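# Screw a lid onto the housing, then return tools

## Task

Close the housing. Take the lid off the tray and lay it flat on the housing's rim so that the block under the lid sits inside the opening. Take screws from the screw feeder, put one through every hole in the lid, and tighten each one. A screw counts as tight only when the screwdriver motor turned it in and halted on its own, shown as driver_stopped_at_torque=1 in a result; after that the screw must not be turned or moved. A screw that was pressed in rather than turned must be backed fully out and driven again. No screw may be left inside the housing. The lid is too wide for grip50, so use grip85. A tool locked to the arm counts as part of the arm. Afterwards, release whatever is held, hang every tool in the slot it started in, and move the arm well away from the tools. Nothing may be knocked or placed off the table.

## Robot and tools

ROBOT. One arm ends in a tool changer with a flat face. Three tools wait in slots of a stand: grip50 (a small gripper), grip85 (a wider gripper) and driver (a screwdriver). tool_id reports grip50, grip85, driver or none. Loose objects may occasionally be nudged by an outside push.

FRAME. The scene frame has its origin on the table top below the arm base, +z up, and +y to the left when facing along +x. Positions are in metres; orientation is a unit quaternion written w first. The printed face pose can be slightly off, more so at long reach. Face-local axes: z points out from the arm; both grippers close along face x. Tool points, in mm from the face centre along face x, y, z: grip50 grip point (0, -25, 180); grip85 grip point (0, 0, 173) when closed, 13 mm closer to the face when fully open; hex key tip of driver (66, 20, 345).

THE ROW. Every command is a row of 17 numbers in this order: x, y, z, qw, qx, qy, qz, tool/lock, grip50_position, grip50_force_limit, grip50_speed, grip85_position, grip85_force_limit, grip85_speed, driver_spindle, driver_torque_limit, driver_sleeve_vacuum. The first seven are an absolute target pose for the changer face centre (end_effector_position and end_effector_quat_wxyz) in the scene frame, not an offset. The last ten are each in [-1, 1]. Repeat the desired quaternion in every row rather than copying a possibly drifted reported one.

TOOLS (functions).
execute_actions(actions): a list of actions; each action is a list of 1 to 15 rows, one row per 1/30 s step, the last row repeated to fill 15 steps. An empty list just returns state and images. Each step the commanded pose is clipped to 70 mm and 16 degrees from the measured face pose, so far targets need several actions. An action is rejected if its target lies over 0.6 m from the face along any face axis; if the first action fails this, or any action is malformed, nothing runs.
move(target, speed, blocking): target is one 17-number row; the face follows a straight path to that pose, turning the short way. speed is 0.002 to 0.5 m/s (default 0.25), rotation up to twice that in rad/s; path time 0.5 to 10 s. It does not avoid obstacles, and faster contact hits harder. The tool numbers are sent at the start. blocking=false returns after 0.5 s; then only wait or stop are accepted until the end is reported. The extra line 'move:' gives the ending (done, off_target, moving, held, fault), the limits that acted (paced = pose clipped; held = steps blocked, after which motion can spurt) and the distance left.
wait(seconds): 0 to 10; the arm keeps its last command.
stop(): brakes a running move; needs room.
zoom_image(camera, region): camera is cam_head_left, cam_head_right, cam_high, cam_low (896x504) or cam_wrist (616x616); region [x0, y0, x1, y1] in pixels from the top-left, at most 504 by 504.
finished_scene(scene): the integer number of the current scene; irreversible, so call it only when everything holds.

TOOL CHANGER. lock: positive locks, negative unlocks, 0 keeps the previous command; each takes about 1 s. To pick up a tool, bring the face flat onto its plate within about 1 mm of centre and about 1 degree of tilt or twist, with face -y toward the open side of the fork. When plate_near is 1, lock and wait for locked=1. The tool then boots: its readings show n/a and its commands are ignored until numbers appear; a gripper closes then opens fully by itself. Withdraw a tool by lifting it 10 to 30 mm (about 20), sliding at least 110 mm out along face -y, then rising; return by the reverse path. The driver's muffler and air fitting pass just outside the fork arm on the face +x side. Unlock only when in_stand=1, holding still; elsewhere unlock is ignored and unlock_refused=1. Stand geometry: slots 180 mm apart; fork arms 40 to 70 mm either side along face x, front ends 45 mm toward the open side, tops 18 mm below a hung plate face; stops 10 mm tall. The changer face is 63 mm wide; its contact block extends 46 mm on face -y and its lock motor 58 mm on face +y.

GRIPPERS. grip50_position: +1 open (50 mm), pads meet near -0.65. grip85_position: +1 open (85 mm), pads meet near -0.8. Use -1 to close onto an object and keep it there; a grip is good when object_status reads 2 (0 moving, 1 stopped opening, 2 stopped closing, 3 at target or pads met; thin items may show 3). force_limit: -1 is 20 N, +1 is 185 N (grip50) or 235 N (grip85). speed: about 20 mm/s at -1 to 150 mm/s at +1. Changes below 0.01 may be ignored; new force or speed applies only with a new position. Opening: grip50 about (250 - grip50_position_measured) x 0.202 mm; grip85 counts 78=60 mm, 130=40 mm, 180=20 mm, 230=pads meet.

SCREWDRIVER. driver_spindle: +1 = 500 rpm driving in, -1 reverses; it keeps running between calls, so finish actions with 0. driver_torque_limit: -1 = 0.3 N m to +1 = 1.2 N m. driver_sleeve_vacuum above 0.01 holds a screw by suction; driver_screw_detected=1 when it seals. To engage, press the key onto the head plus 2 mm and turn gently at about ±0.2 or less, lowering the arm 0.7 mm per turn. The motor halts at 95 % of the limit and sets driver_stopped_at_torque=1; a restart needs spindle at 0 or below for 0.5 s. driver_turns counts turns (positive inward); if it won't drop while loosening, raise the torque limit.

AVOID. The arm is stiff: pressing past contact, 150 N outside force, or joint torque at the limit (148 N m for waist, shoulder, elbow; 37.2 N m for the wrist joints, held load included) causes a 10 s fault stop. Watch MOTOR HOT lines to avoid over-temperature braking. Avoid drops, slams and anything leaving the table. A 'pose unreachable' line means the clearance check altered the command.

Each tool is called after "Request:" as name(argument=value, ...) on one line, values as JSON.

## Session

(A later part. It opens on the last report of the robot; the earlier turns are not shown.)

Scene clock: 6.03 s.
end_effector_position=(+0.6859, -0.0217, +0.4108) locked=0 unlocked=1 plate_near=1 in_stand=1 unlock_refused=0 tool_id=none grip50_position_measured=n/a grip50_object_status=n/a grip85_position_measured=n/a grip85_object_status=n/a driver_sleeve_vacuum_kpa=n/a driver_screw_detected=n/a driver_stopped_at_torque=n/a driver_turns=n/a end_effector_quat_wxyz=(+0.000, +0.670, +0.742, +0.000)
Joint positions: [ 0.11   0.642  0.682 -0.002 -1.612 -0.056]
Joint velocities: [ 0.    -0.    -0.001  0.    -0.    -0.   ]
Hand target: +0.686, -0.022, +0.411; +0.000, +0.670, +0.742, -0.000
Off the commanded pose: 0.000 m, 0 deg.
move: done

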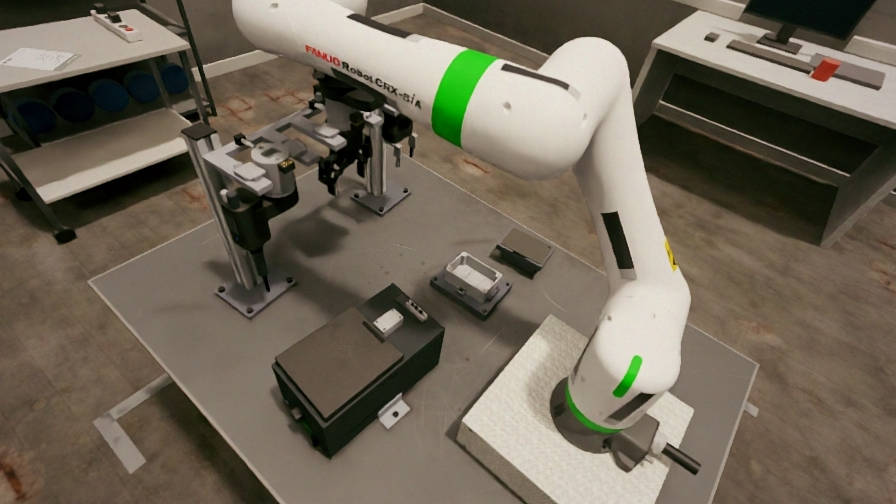

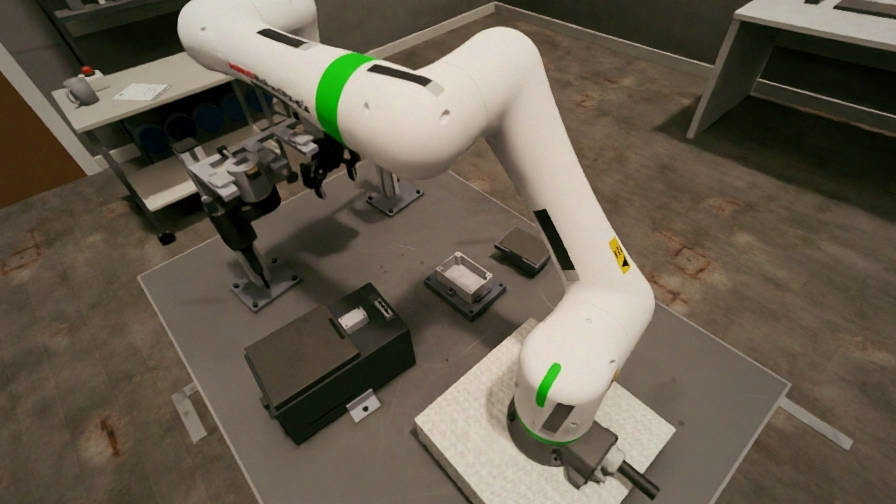

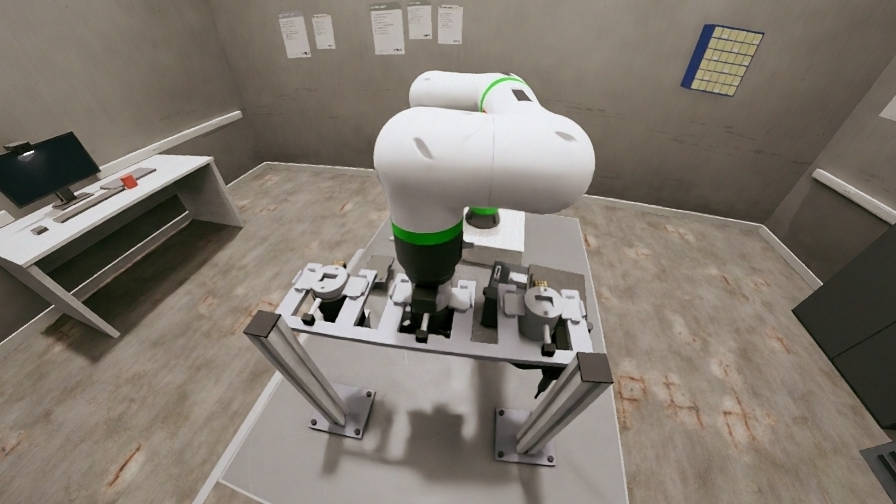

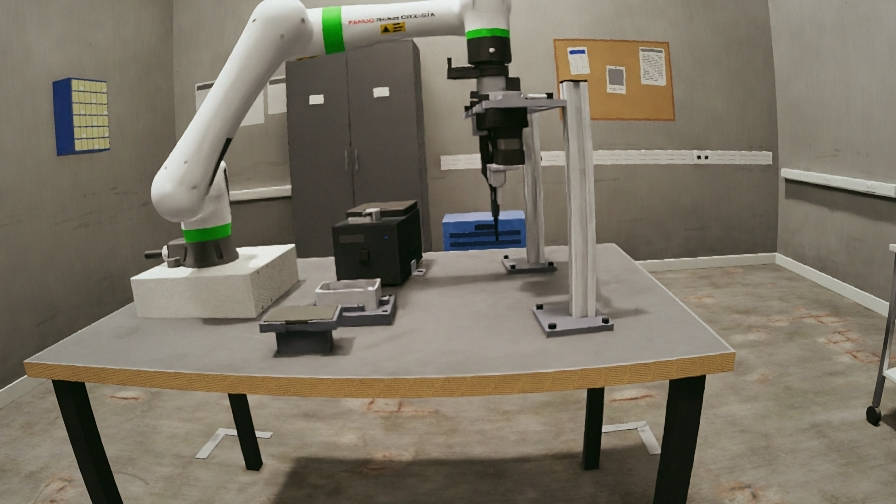

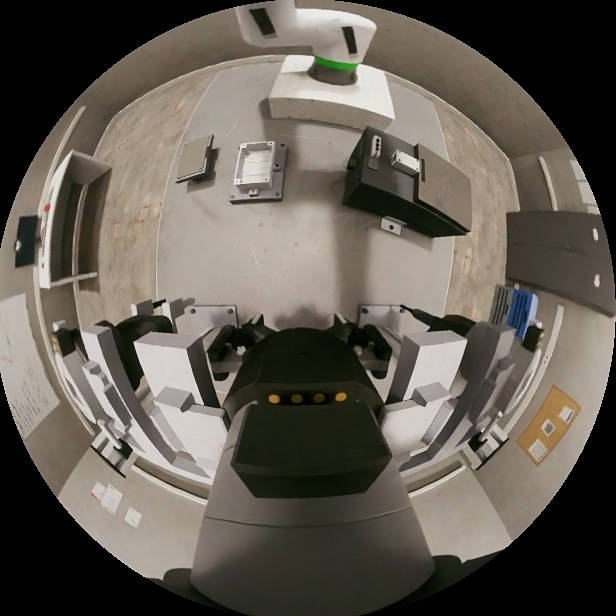

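Request:
execute_actions(actions=[[[0.6859,-0.0217,0.4105,0,0.6704,0.742,0,1,0,0,0,1,0,0,0,0,0]],[[0.6859,-0.0217,0.4105,0,0.6704,0.742,0,1,0,0,0,1,0,0,0,0,0]],[[0.6859,-0.0217,0.4105,0,0.6704,0.742,0,1,0,0,0,1,0,0,0,0,0]]])

Request:
move(target=[0.6859,-0.0217,0.43,0,0.6704,0.742,0,0,0,0,0,1,0,0,0,0,0], speed=0.04)

Request:
move(target=[0.5566,-0.0348,0.43,0,0.6704,0.742,0,0,0,0,0,1,0,0,0,0,0], speed=0.12)

Request:
move(target=[0.48,-0.14,0.33,0,0.6884,0.7254,0,0,0,0,0,1,0,0,0,0,0], speed=0.2)

Request:
zoom_image(camera="cam_wrist", region=[230,190,370,330])

Scene clock: 9.00 s.
end_effector_position=(+0.6859, -0.0217, +0.4105) locked=1 unlocked=0 plate_near=1 in_stand=1 unlock_refused=0 tool_id=grip85 grip50_position_measured=n/a grip50_object_status=n/a grip85_position_measured=n/a grip85_object_status=n/a driver_sleeve_vacuum_kpa=n/a driver_screw_detected=n/a driver_stopped_at_torque=n/a driver_turns=n/a end_effector_quat_wxyz=(+0.000, +0.670, +0.742, +0.000)
Joint positions: [ 0.11   0.642  0.681 -0.002 -1.612 -0.056]
Joint velocities: [ 0.001 -0.001 -0.001  0.    -0.    -0.   ]
Hand target: +0.686, -0.022, +0.410; +0.000, +0.670, +0.742, +0.000
Off the commanded pose: 0.000 m, 0 deg.

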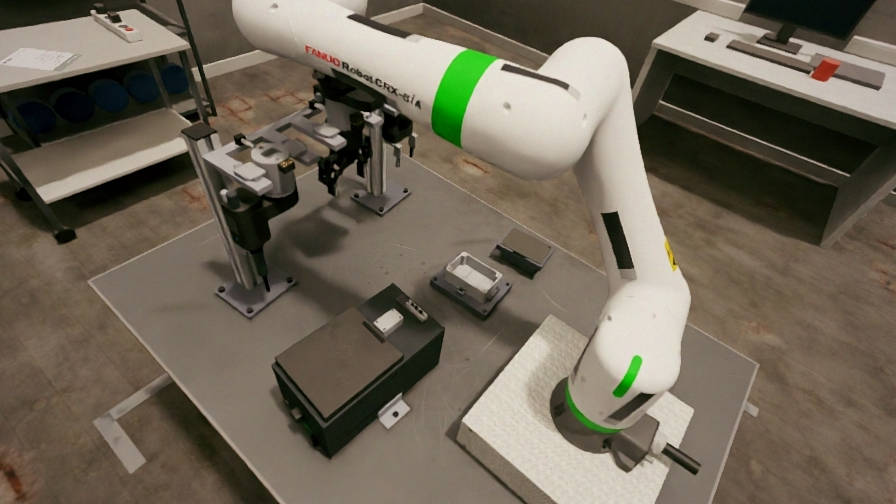

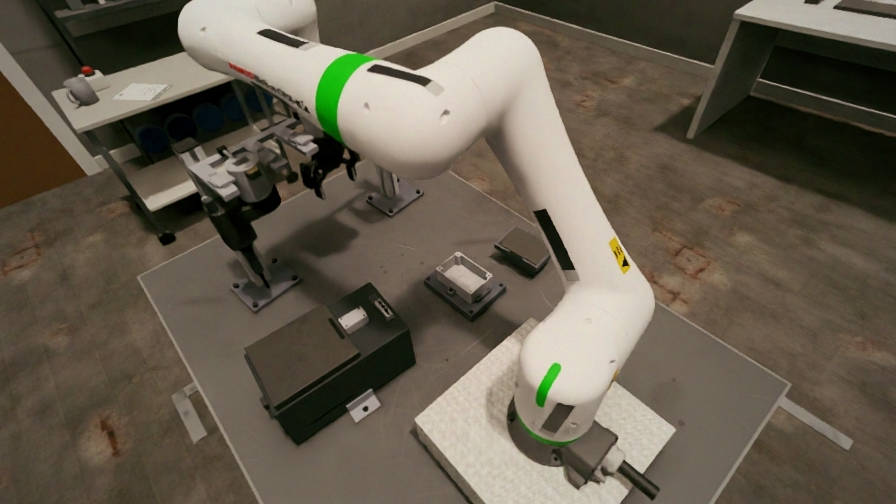

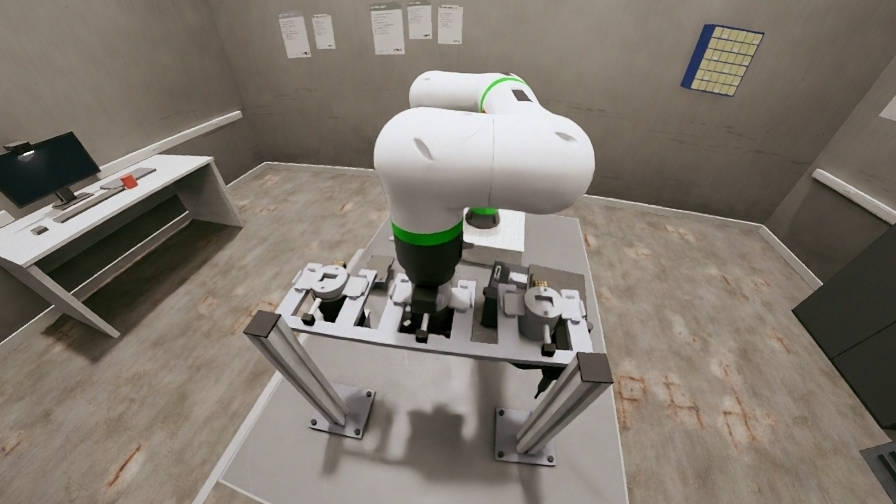

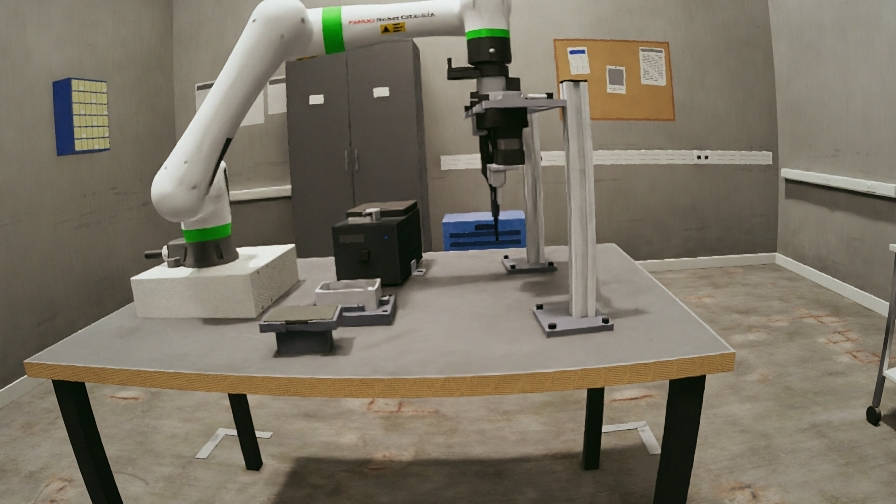

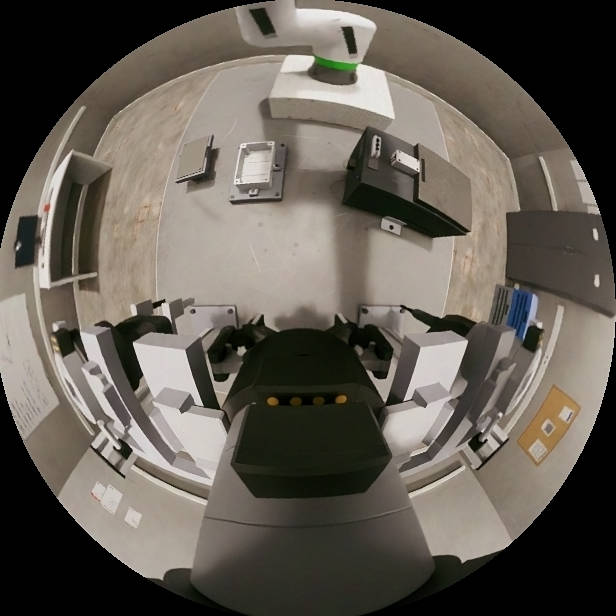

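Scene clock: 9.77 s.
end_effector_position=(+0.6859, -0.0217, +0.4300) locked=1 unlocked=0 plate_near=1 in_stand=0 unlock_refused=0 tool_id=grip85 grip50_position_measured=n/a grip50_object_status=n/a grip85_position_measured=n/a grip85_object_status=n/a driver_sleeve_vacuum_kpa=n/a driver_screw_detected=n/a driver_stopped_at_torque=n/a driver_turns=n/a end_effector_quat_wxyz=(-0.000, +0.670, +0.742, -0.000)
Joint positions: [ 0.11   0.646  0.733 -0.002 -1.66  -0.056]
Joint velocities: [-0.001  0.     0.    -0.    -0.001 -0.001]
Hand target: +0.686, -0.022, +0.430; -0.000, +0.670, +0.742, +0.000
Off the commanded pose: 0.000 m, 0 deg.
move: done

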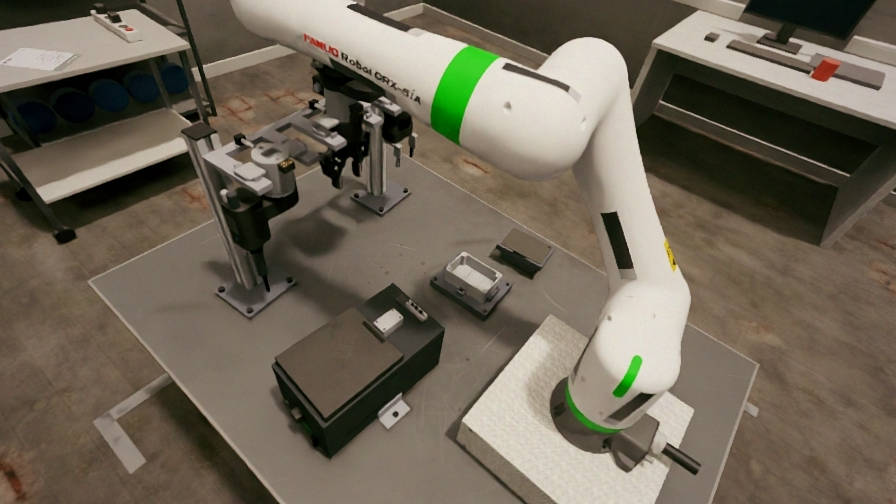

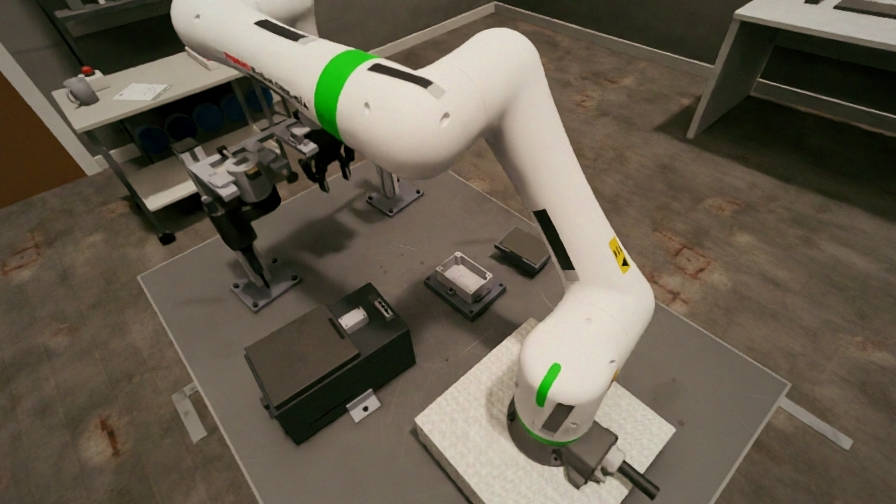

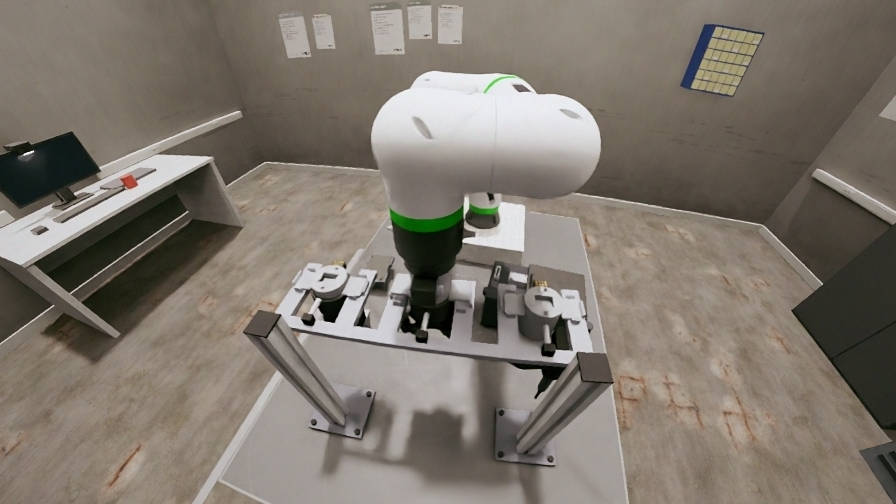

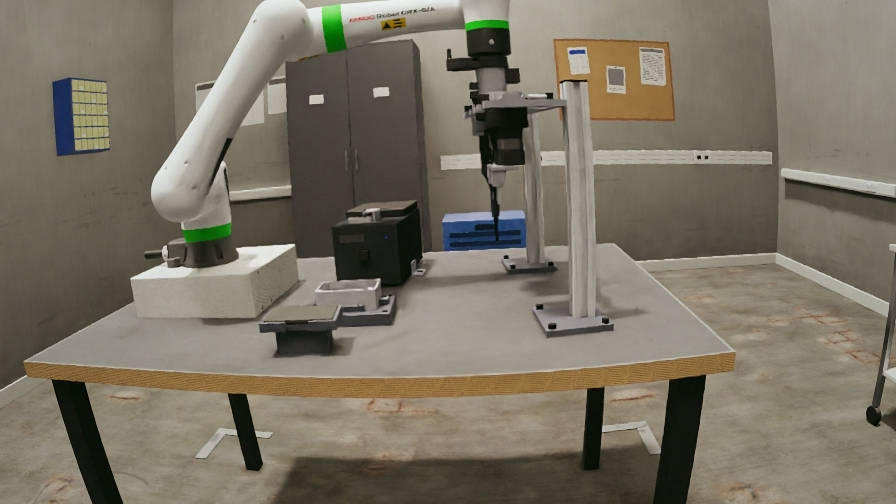

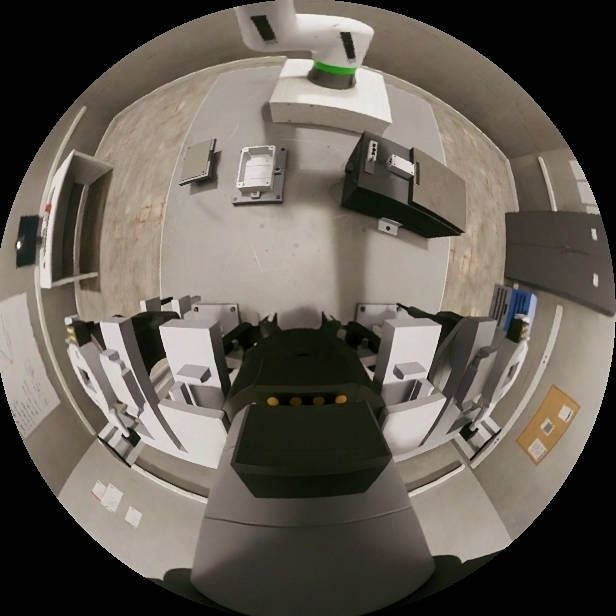

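Scene clock: 11.20 s.
end_effector_position=(+0.5567, -0.0352, +0.4303) locked=1 unlocked=0 plate_near=1 in_stand=0 unlock_refused=0 tool_id=grip85 grip50_position_measured=n/a grip50_object_status=n/a grip85_position_measured=n/a grip85_object_status=n/a driver_sleeve_vacuum_kpa=n/a driver_screw_detected=n/a driver_stopped_at_torque=n/a driver_turns=n/a end_effector_quat_wxyz=(+0.000, +0.670, +0.742, -0.000)
Joint positions: [ 0.123  0.284  0.218 -0.002 -1.507 -0.068]
Joint velocities: [-0.     0.001 -0.001  0.001  0.     0.001]
Hand target: +0.557, -0.035, +0.430; +0.000, +0.670, +0.742, +0.000
Off the commanded pose: 0.000 m, 0 deg.
move: done

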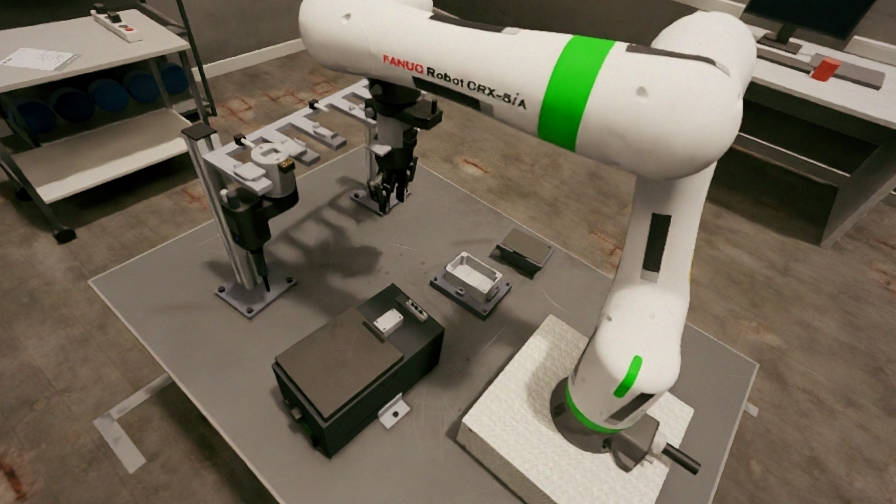

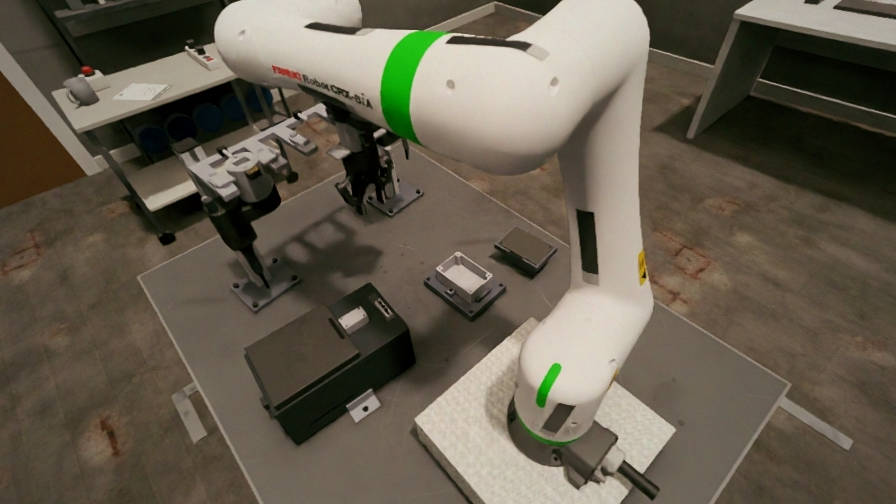

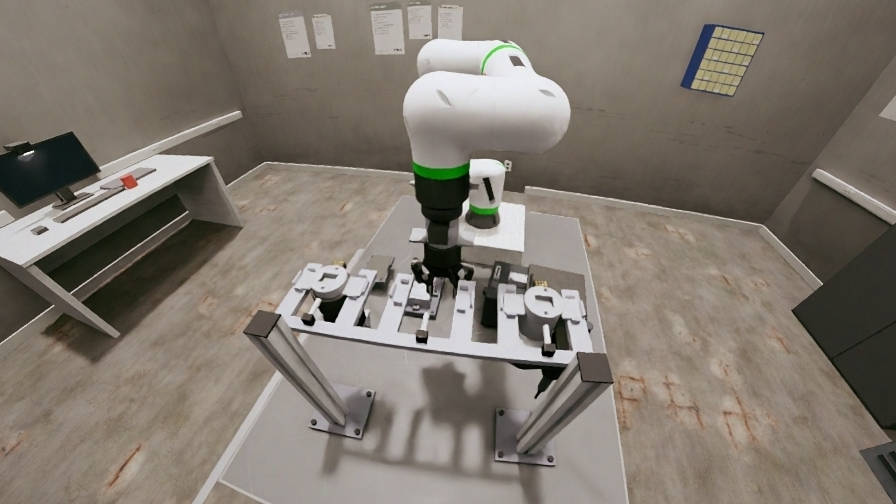

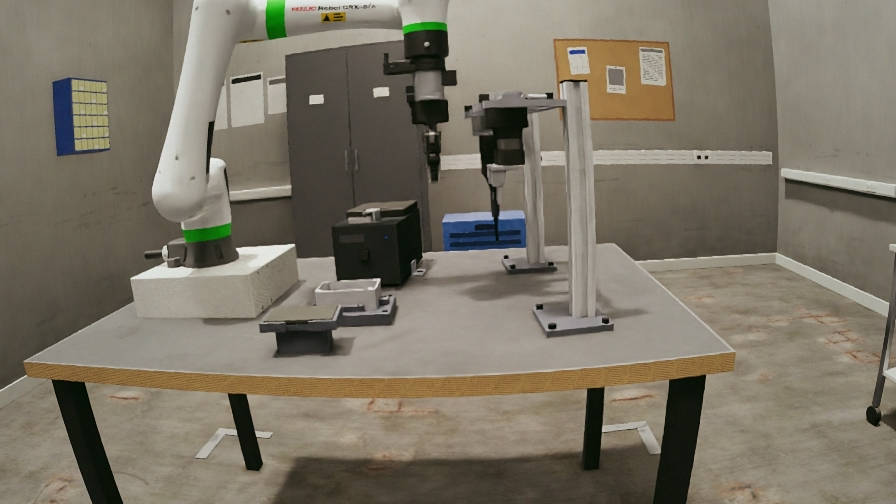

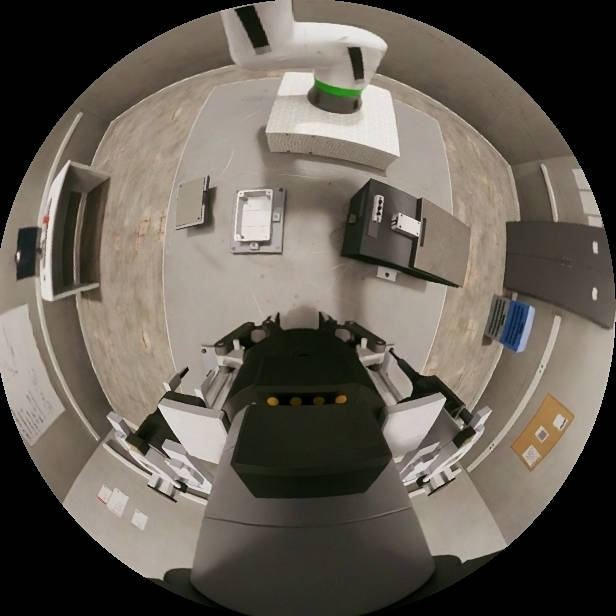

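Scene clock: 12.43 s.
end_effector_position=(+0.4800, -0.1403, +0.3302) locked=1 unlocked=0 plate_near=1 in_stand=0 unlock_refused=0 tool_id=grip85 grip50_position_measured=n/a grip50_object_status=n/a grip85_position_measured=3 grip85_object_status=3 driver_sleeve_vacuum_kpa=n/a driver_screw_detected=n/a driver_stopped_at_torque=n/a driver_turns=n/a end_effector_quat_wxyz=(-0.000, +0.688, +0.726, -0.000)
Joint positions: [-0.07   0.189 -0.137 -0.002 -1.248  0.077]
Joint velocities: [-0.001 -0.001 -0.001  0.    -0.001 -0.001]
Hand target: +0.480, -0.140, +0.330; -0.000, +0.688, +0.726, -0.000
Off the commanded pose: 0.000 m, 0 deg.
move: done

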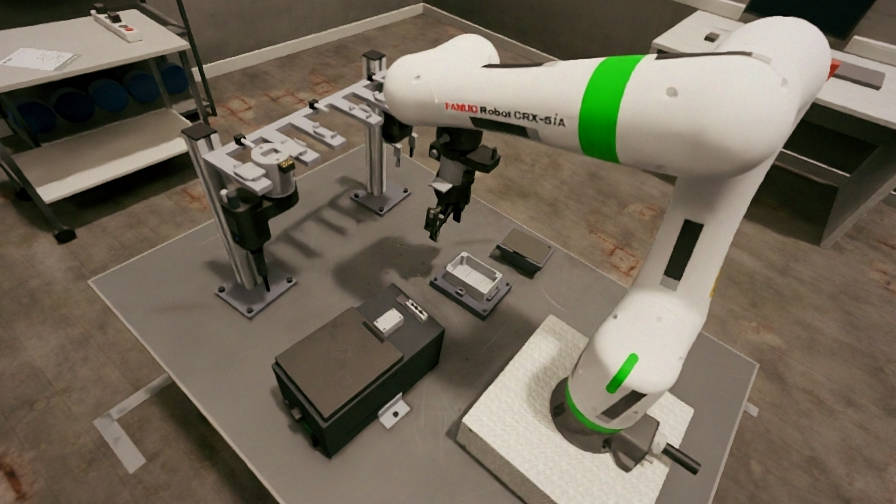

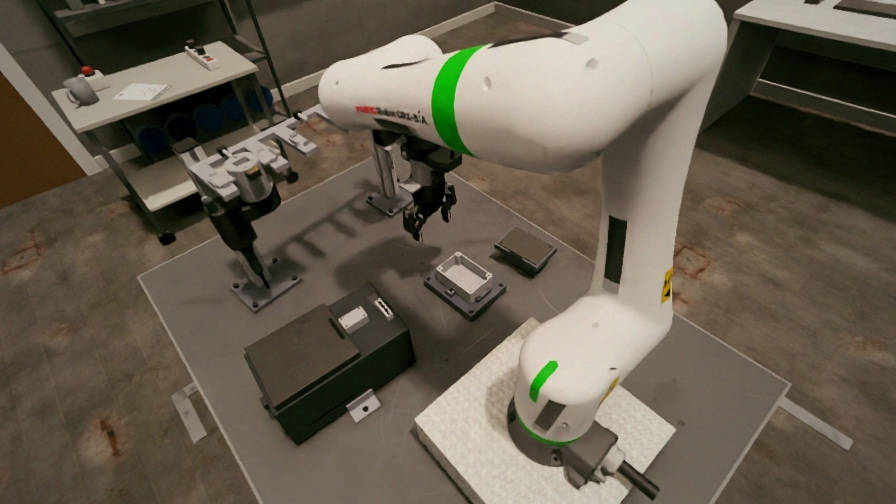

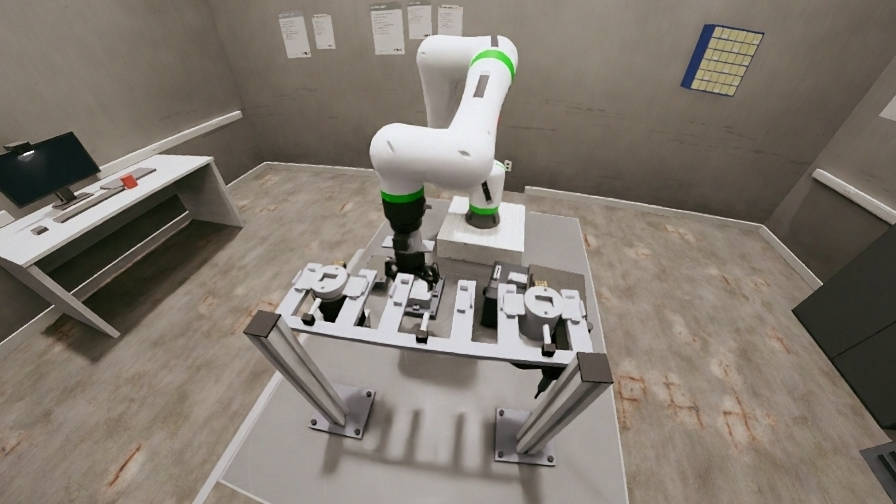

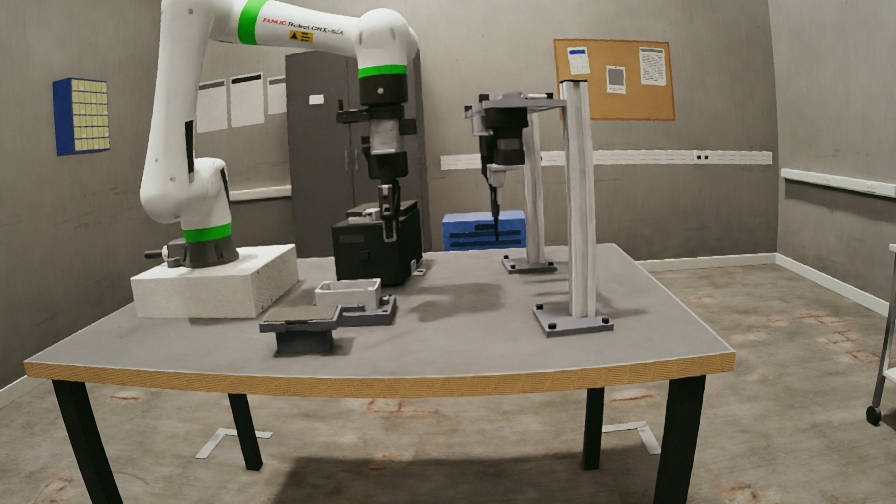

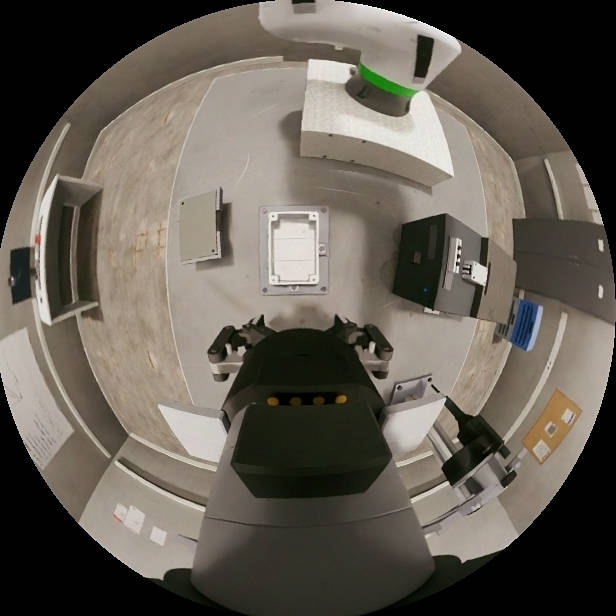

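Region (230, 190, 370, 330) of cam_wrist's 616x616 image, scaled by 3.600, with more detail than that image has.

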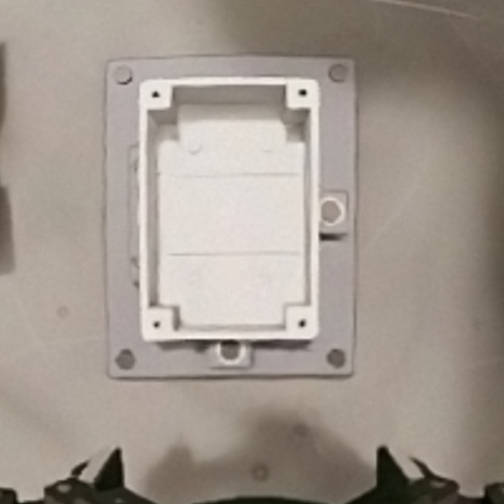

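Request:
move(target=[0.451,-0.31,0.336,0,0.6884,0.7254,0,0,0,0,0,1,0,0,0,0,0], speed=0.2)

Request:
zoom_image(camera="cam_wrist", region=[230,190,370,330])

Scene clock: 13.90 s.
end_effector_position=(+0.4513, -0.3101, +0.3359) locked=1 unlocked=0 plate_near=1 in_stand=0 unlock_refused=0 tool_id=grip85 grip50_position_measured=n/a grip50_object_status=n/a grip85_position_measured=3 grip85_object_status=3 driver_sleeve_vacuum_kpa=n/a driver_screw_detected=n/a driver_stopped_at_torque=n/a driver_turns=n/a end_effector_quat_wxyz=(-0.001, +0.688, +0.725, -0.000)
Joint positions: [-0.41   0.3    0.014 -0.001 -1.289  0.415]
Joint velocities: [-0.001 -0.     0.001 -0.001 -0.001  0.001]
Hand target: +0.451, -0.310, +0.336; -0.001, +0.688, +0.725, -0.000
Off the commanded pose: 0.000 m, 0 deg.
move: done

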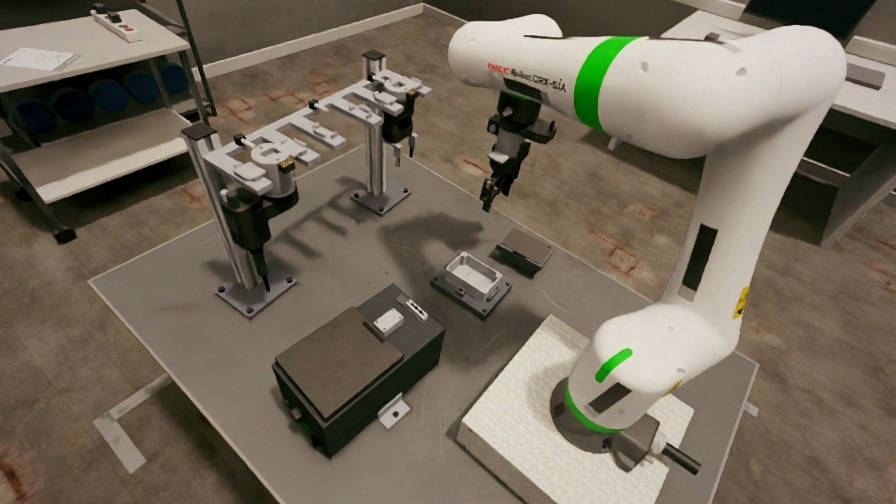

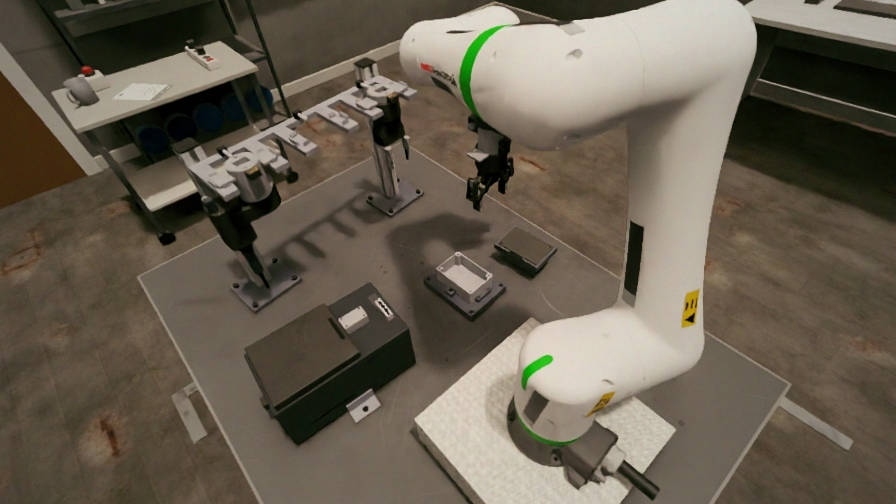

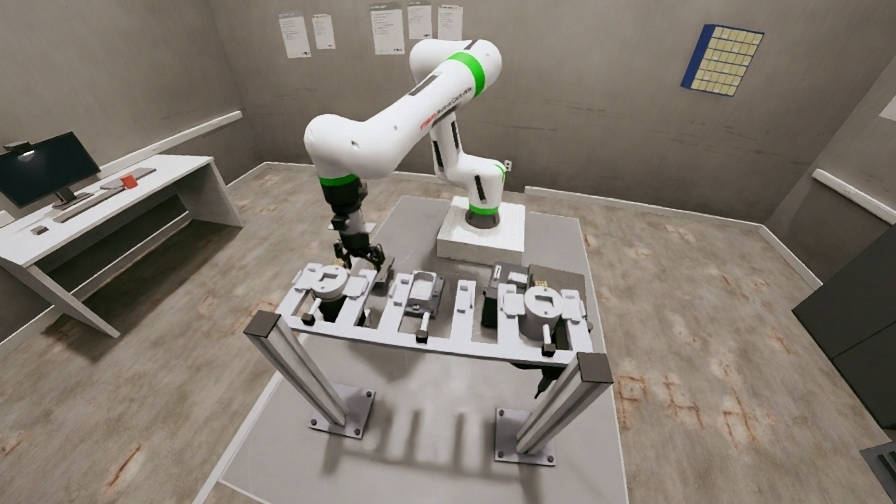

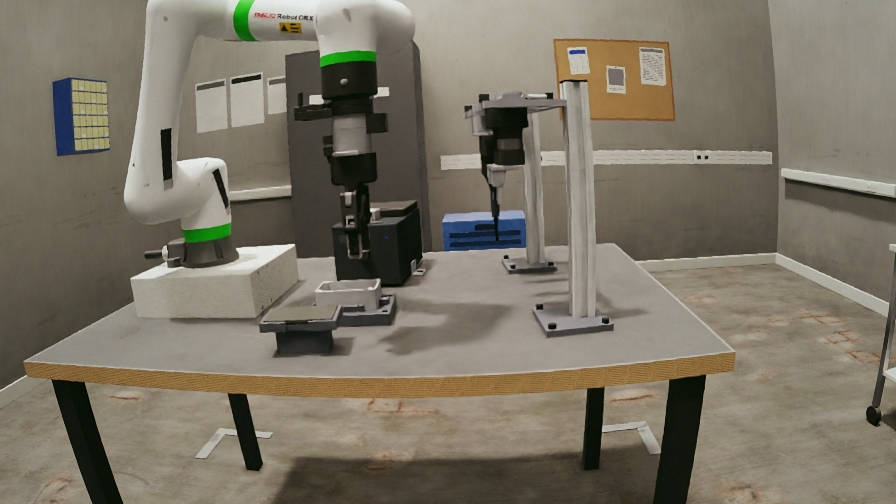

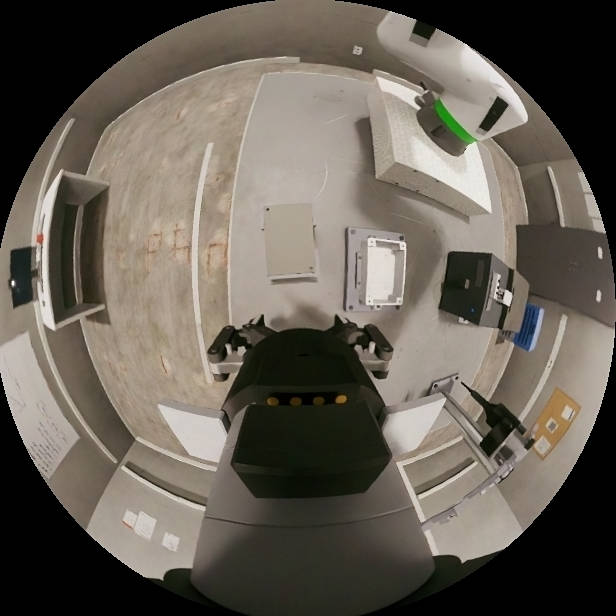

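Region (230, 190, 370, 330) of cam_wrist's 616x616 image, scaled by 3.600, with more detail than that image has.

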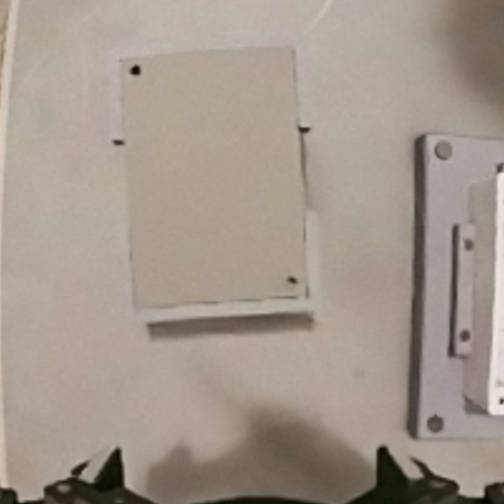

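Request:
move(target=[0.344,-0.328,0.258,0,0.6626,0.749,0,0,0,0,0,1,0,0,0,0,0], speed=0.12)

Request:
zoom_image(camera="cam_wrist", region=[240,240,360,340])

Request:
zoom_image(camera="cam_low", region=[250,260,410,365])

Scene clock: 15.57 s.
end_effector_position=(+0.3439, -0.3282, +0.2582) locked=1 unlocked=0 plate_near=1 in_stand=0 unlock_refused=0 tool_id=grip85 grip50_position_measured=n/a grip50_object_status=n/a grip85_position_measured=3 grip85_object_status=3 driver_sleeve_vacuum_kpa=n/a driver_screw_detected=n/a driver_stopped_at_torque=n/a driver_turns=n/a end_effector_quat_wxyz=(-0.000, +0.662, +0.749, +0.000)
Joint positions: [-0.533  0.203 -0.304 -0.001 -1.067  0.609]
Joint velocities: [-0.     0.001 -0.001 -0.001  0.     0.001]
Hand target: +0.344, -0.328, +0.258; -0.000, +0.662, +0.749, +0.000
Off the commanded pose: 0.000 m, 0 deg.
move: done

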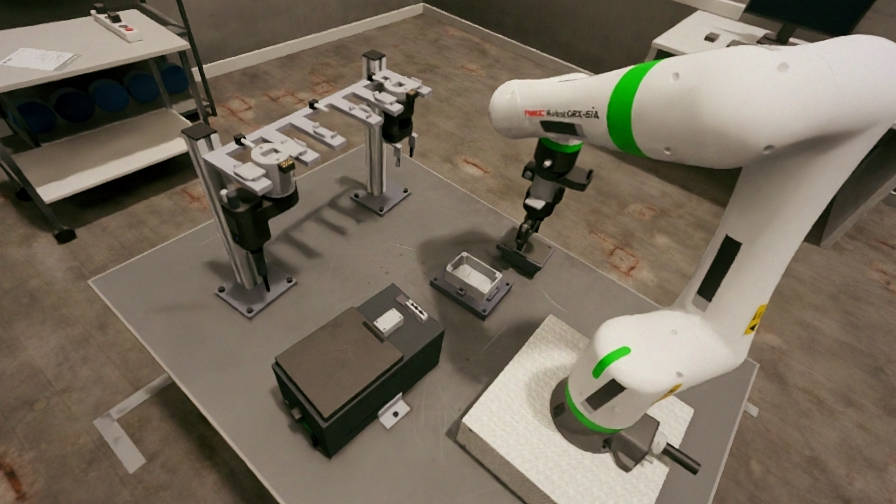

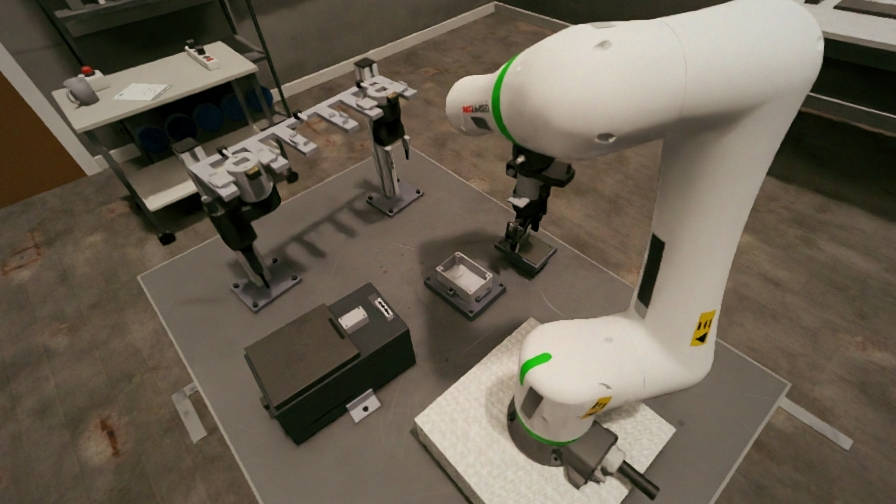

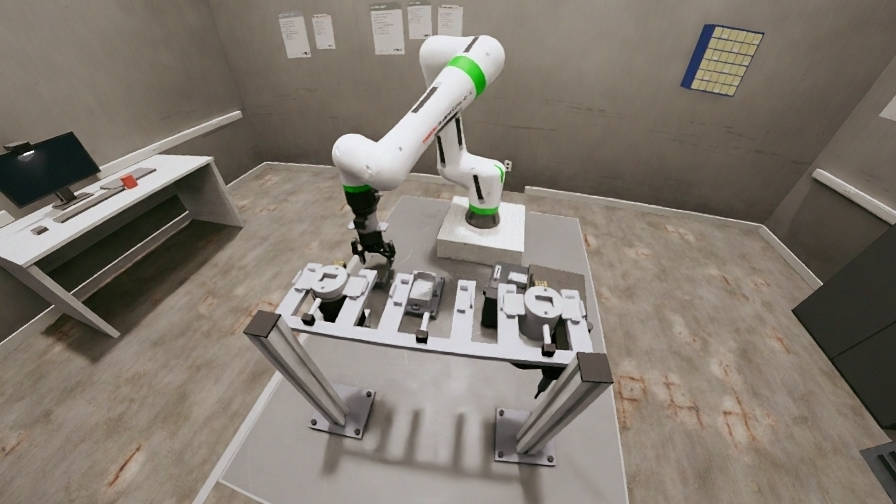

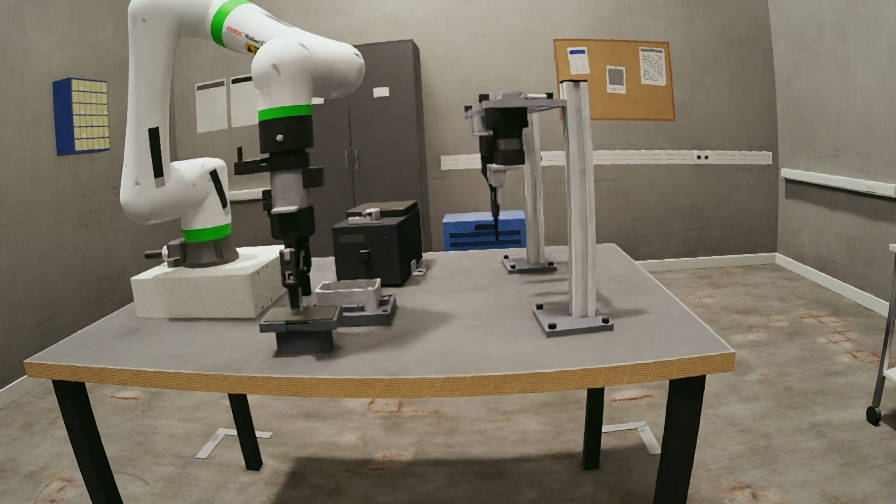

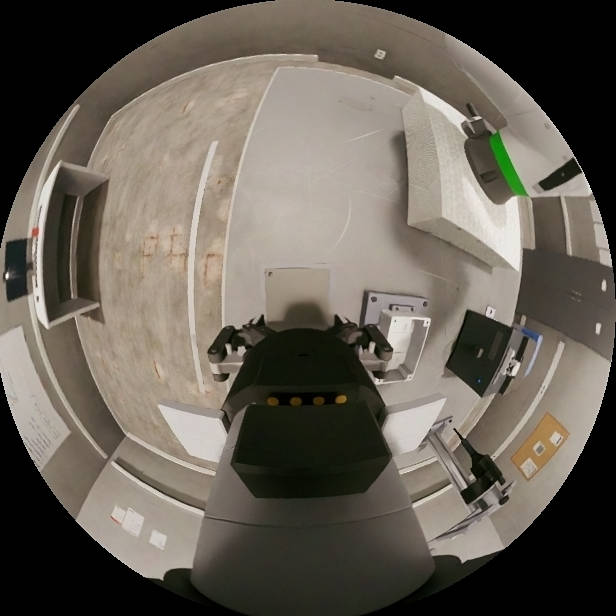

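Region (240, 240, 360, 340) of cam_wrist's 616x616 image, scaled by 4.200, with more detail than that image has.

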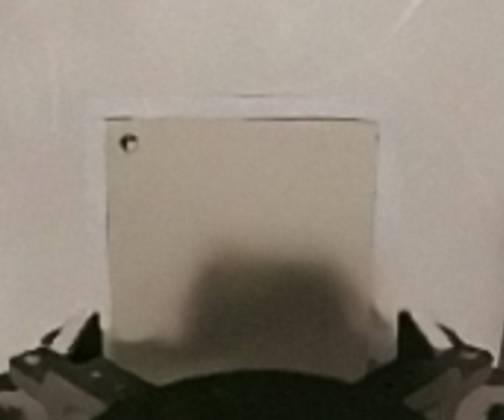

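Region (250, 260, 410, 365) of cam_low's 896x504 image, scaled by 3.150, with more detail than that image has; it fills the top 331 rows of this view, and the rest is white.

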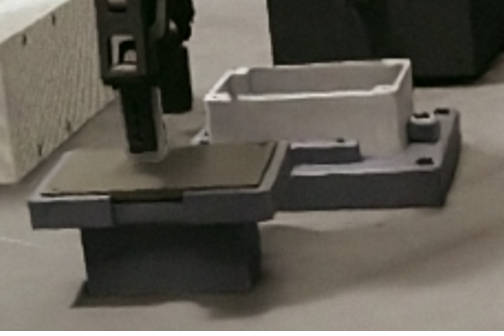

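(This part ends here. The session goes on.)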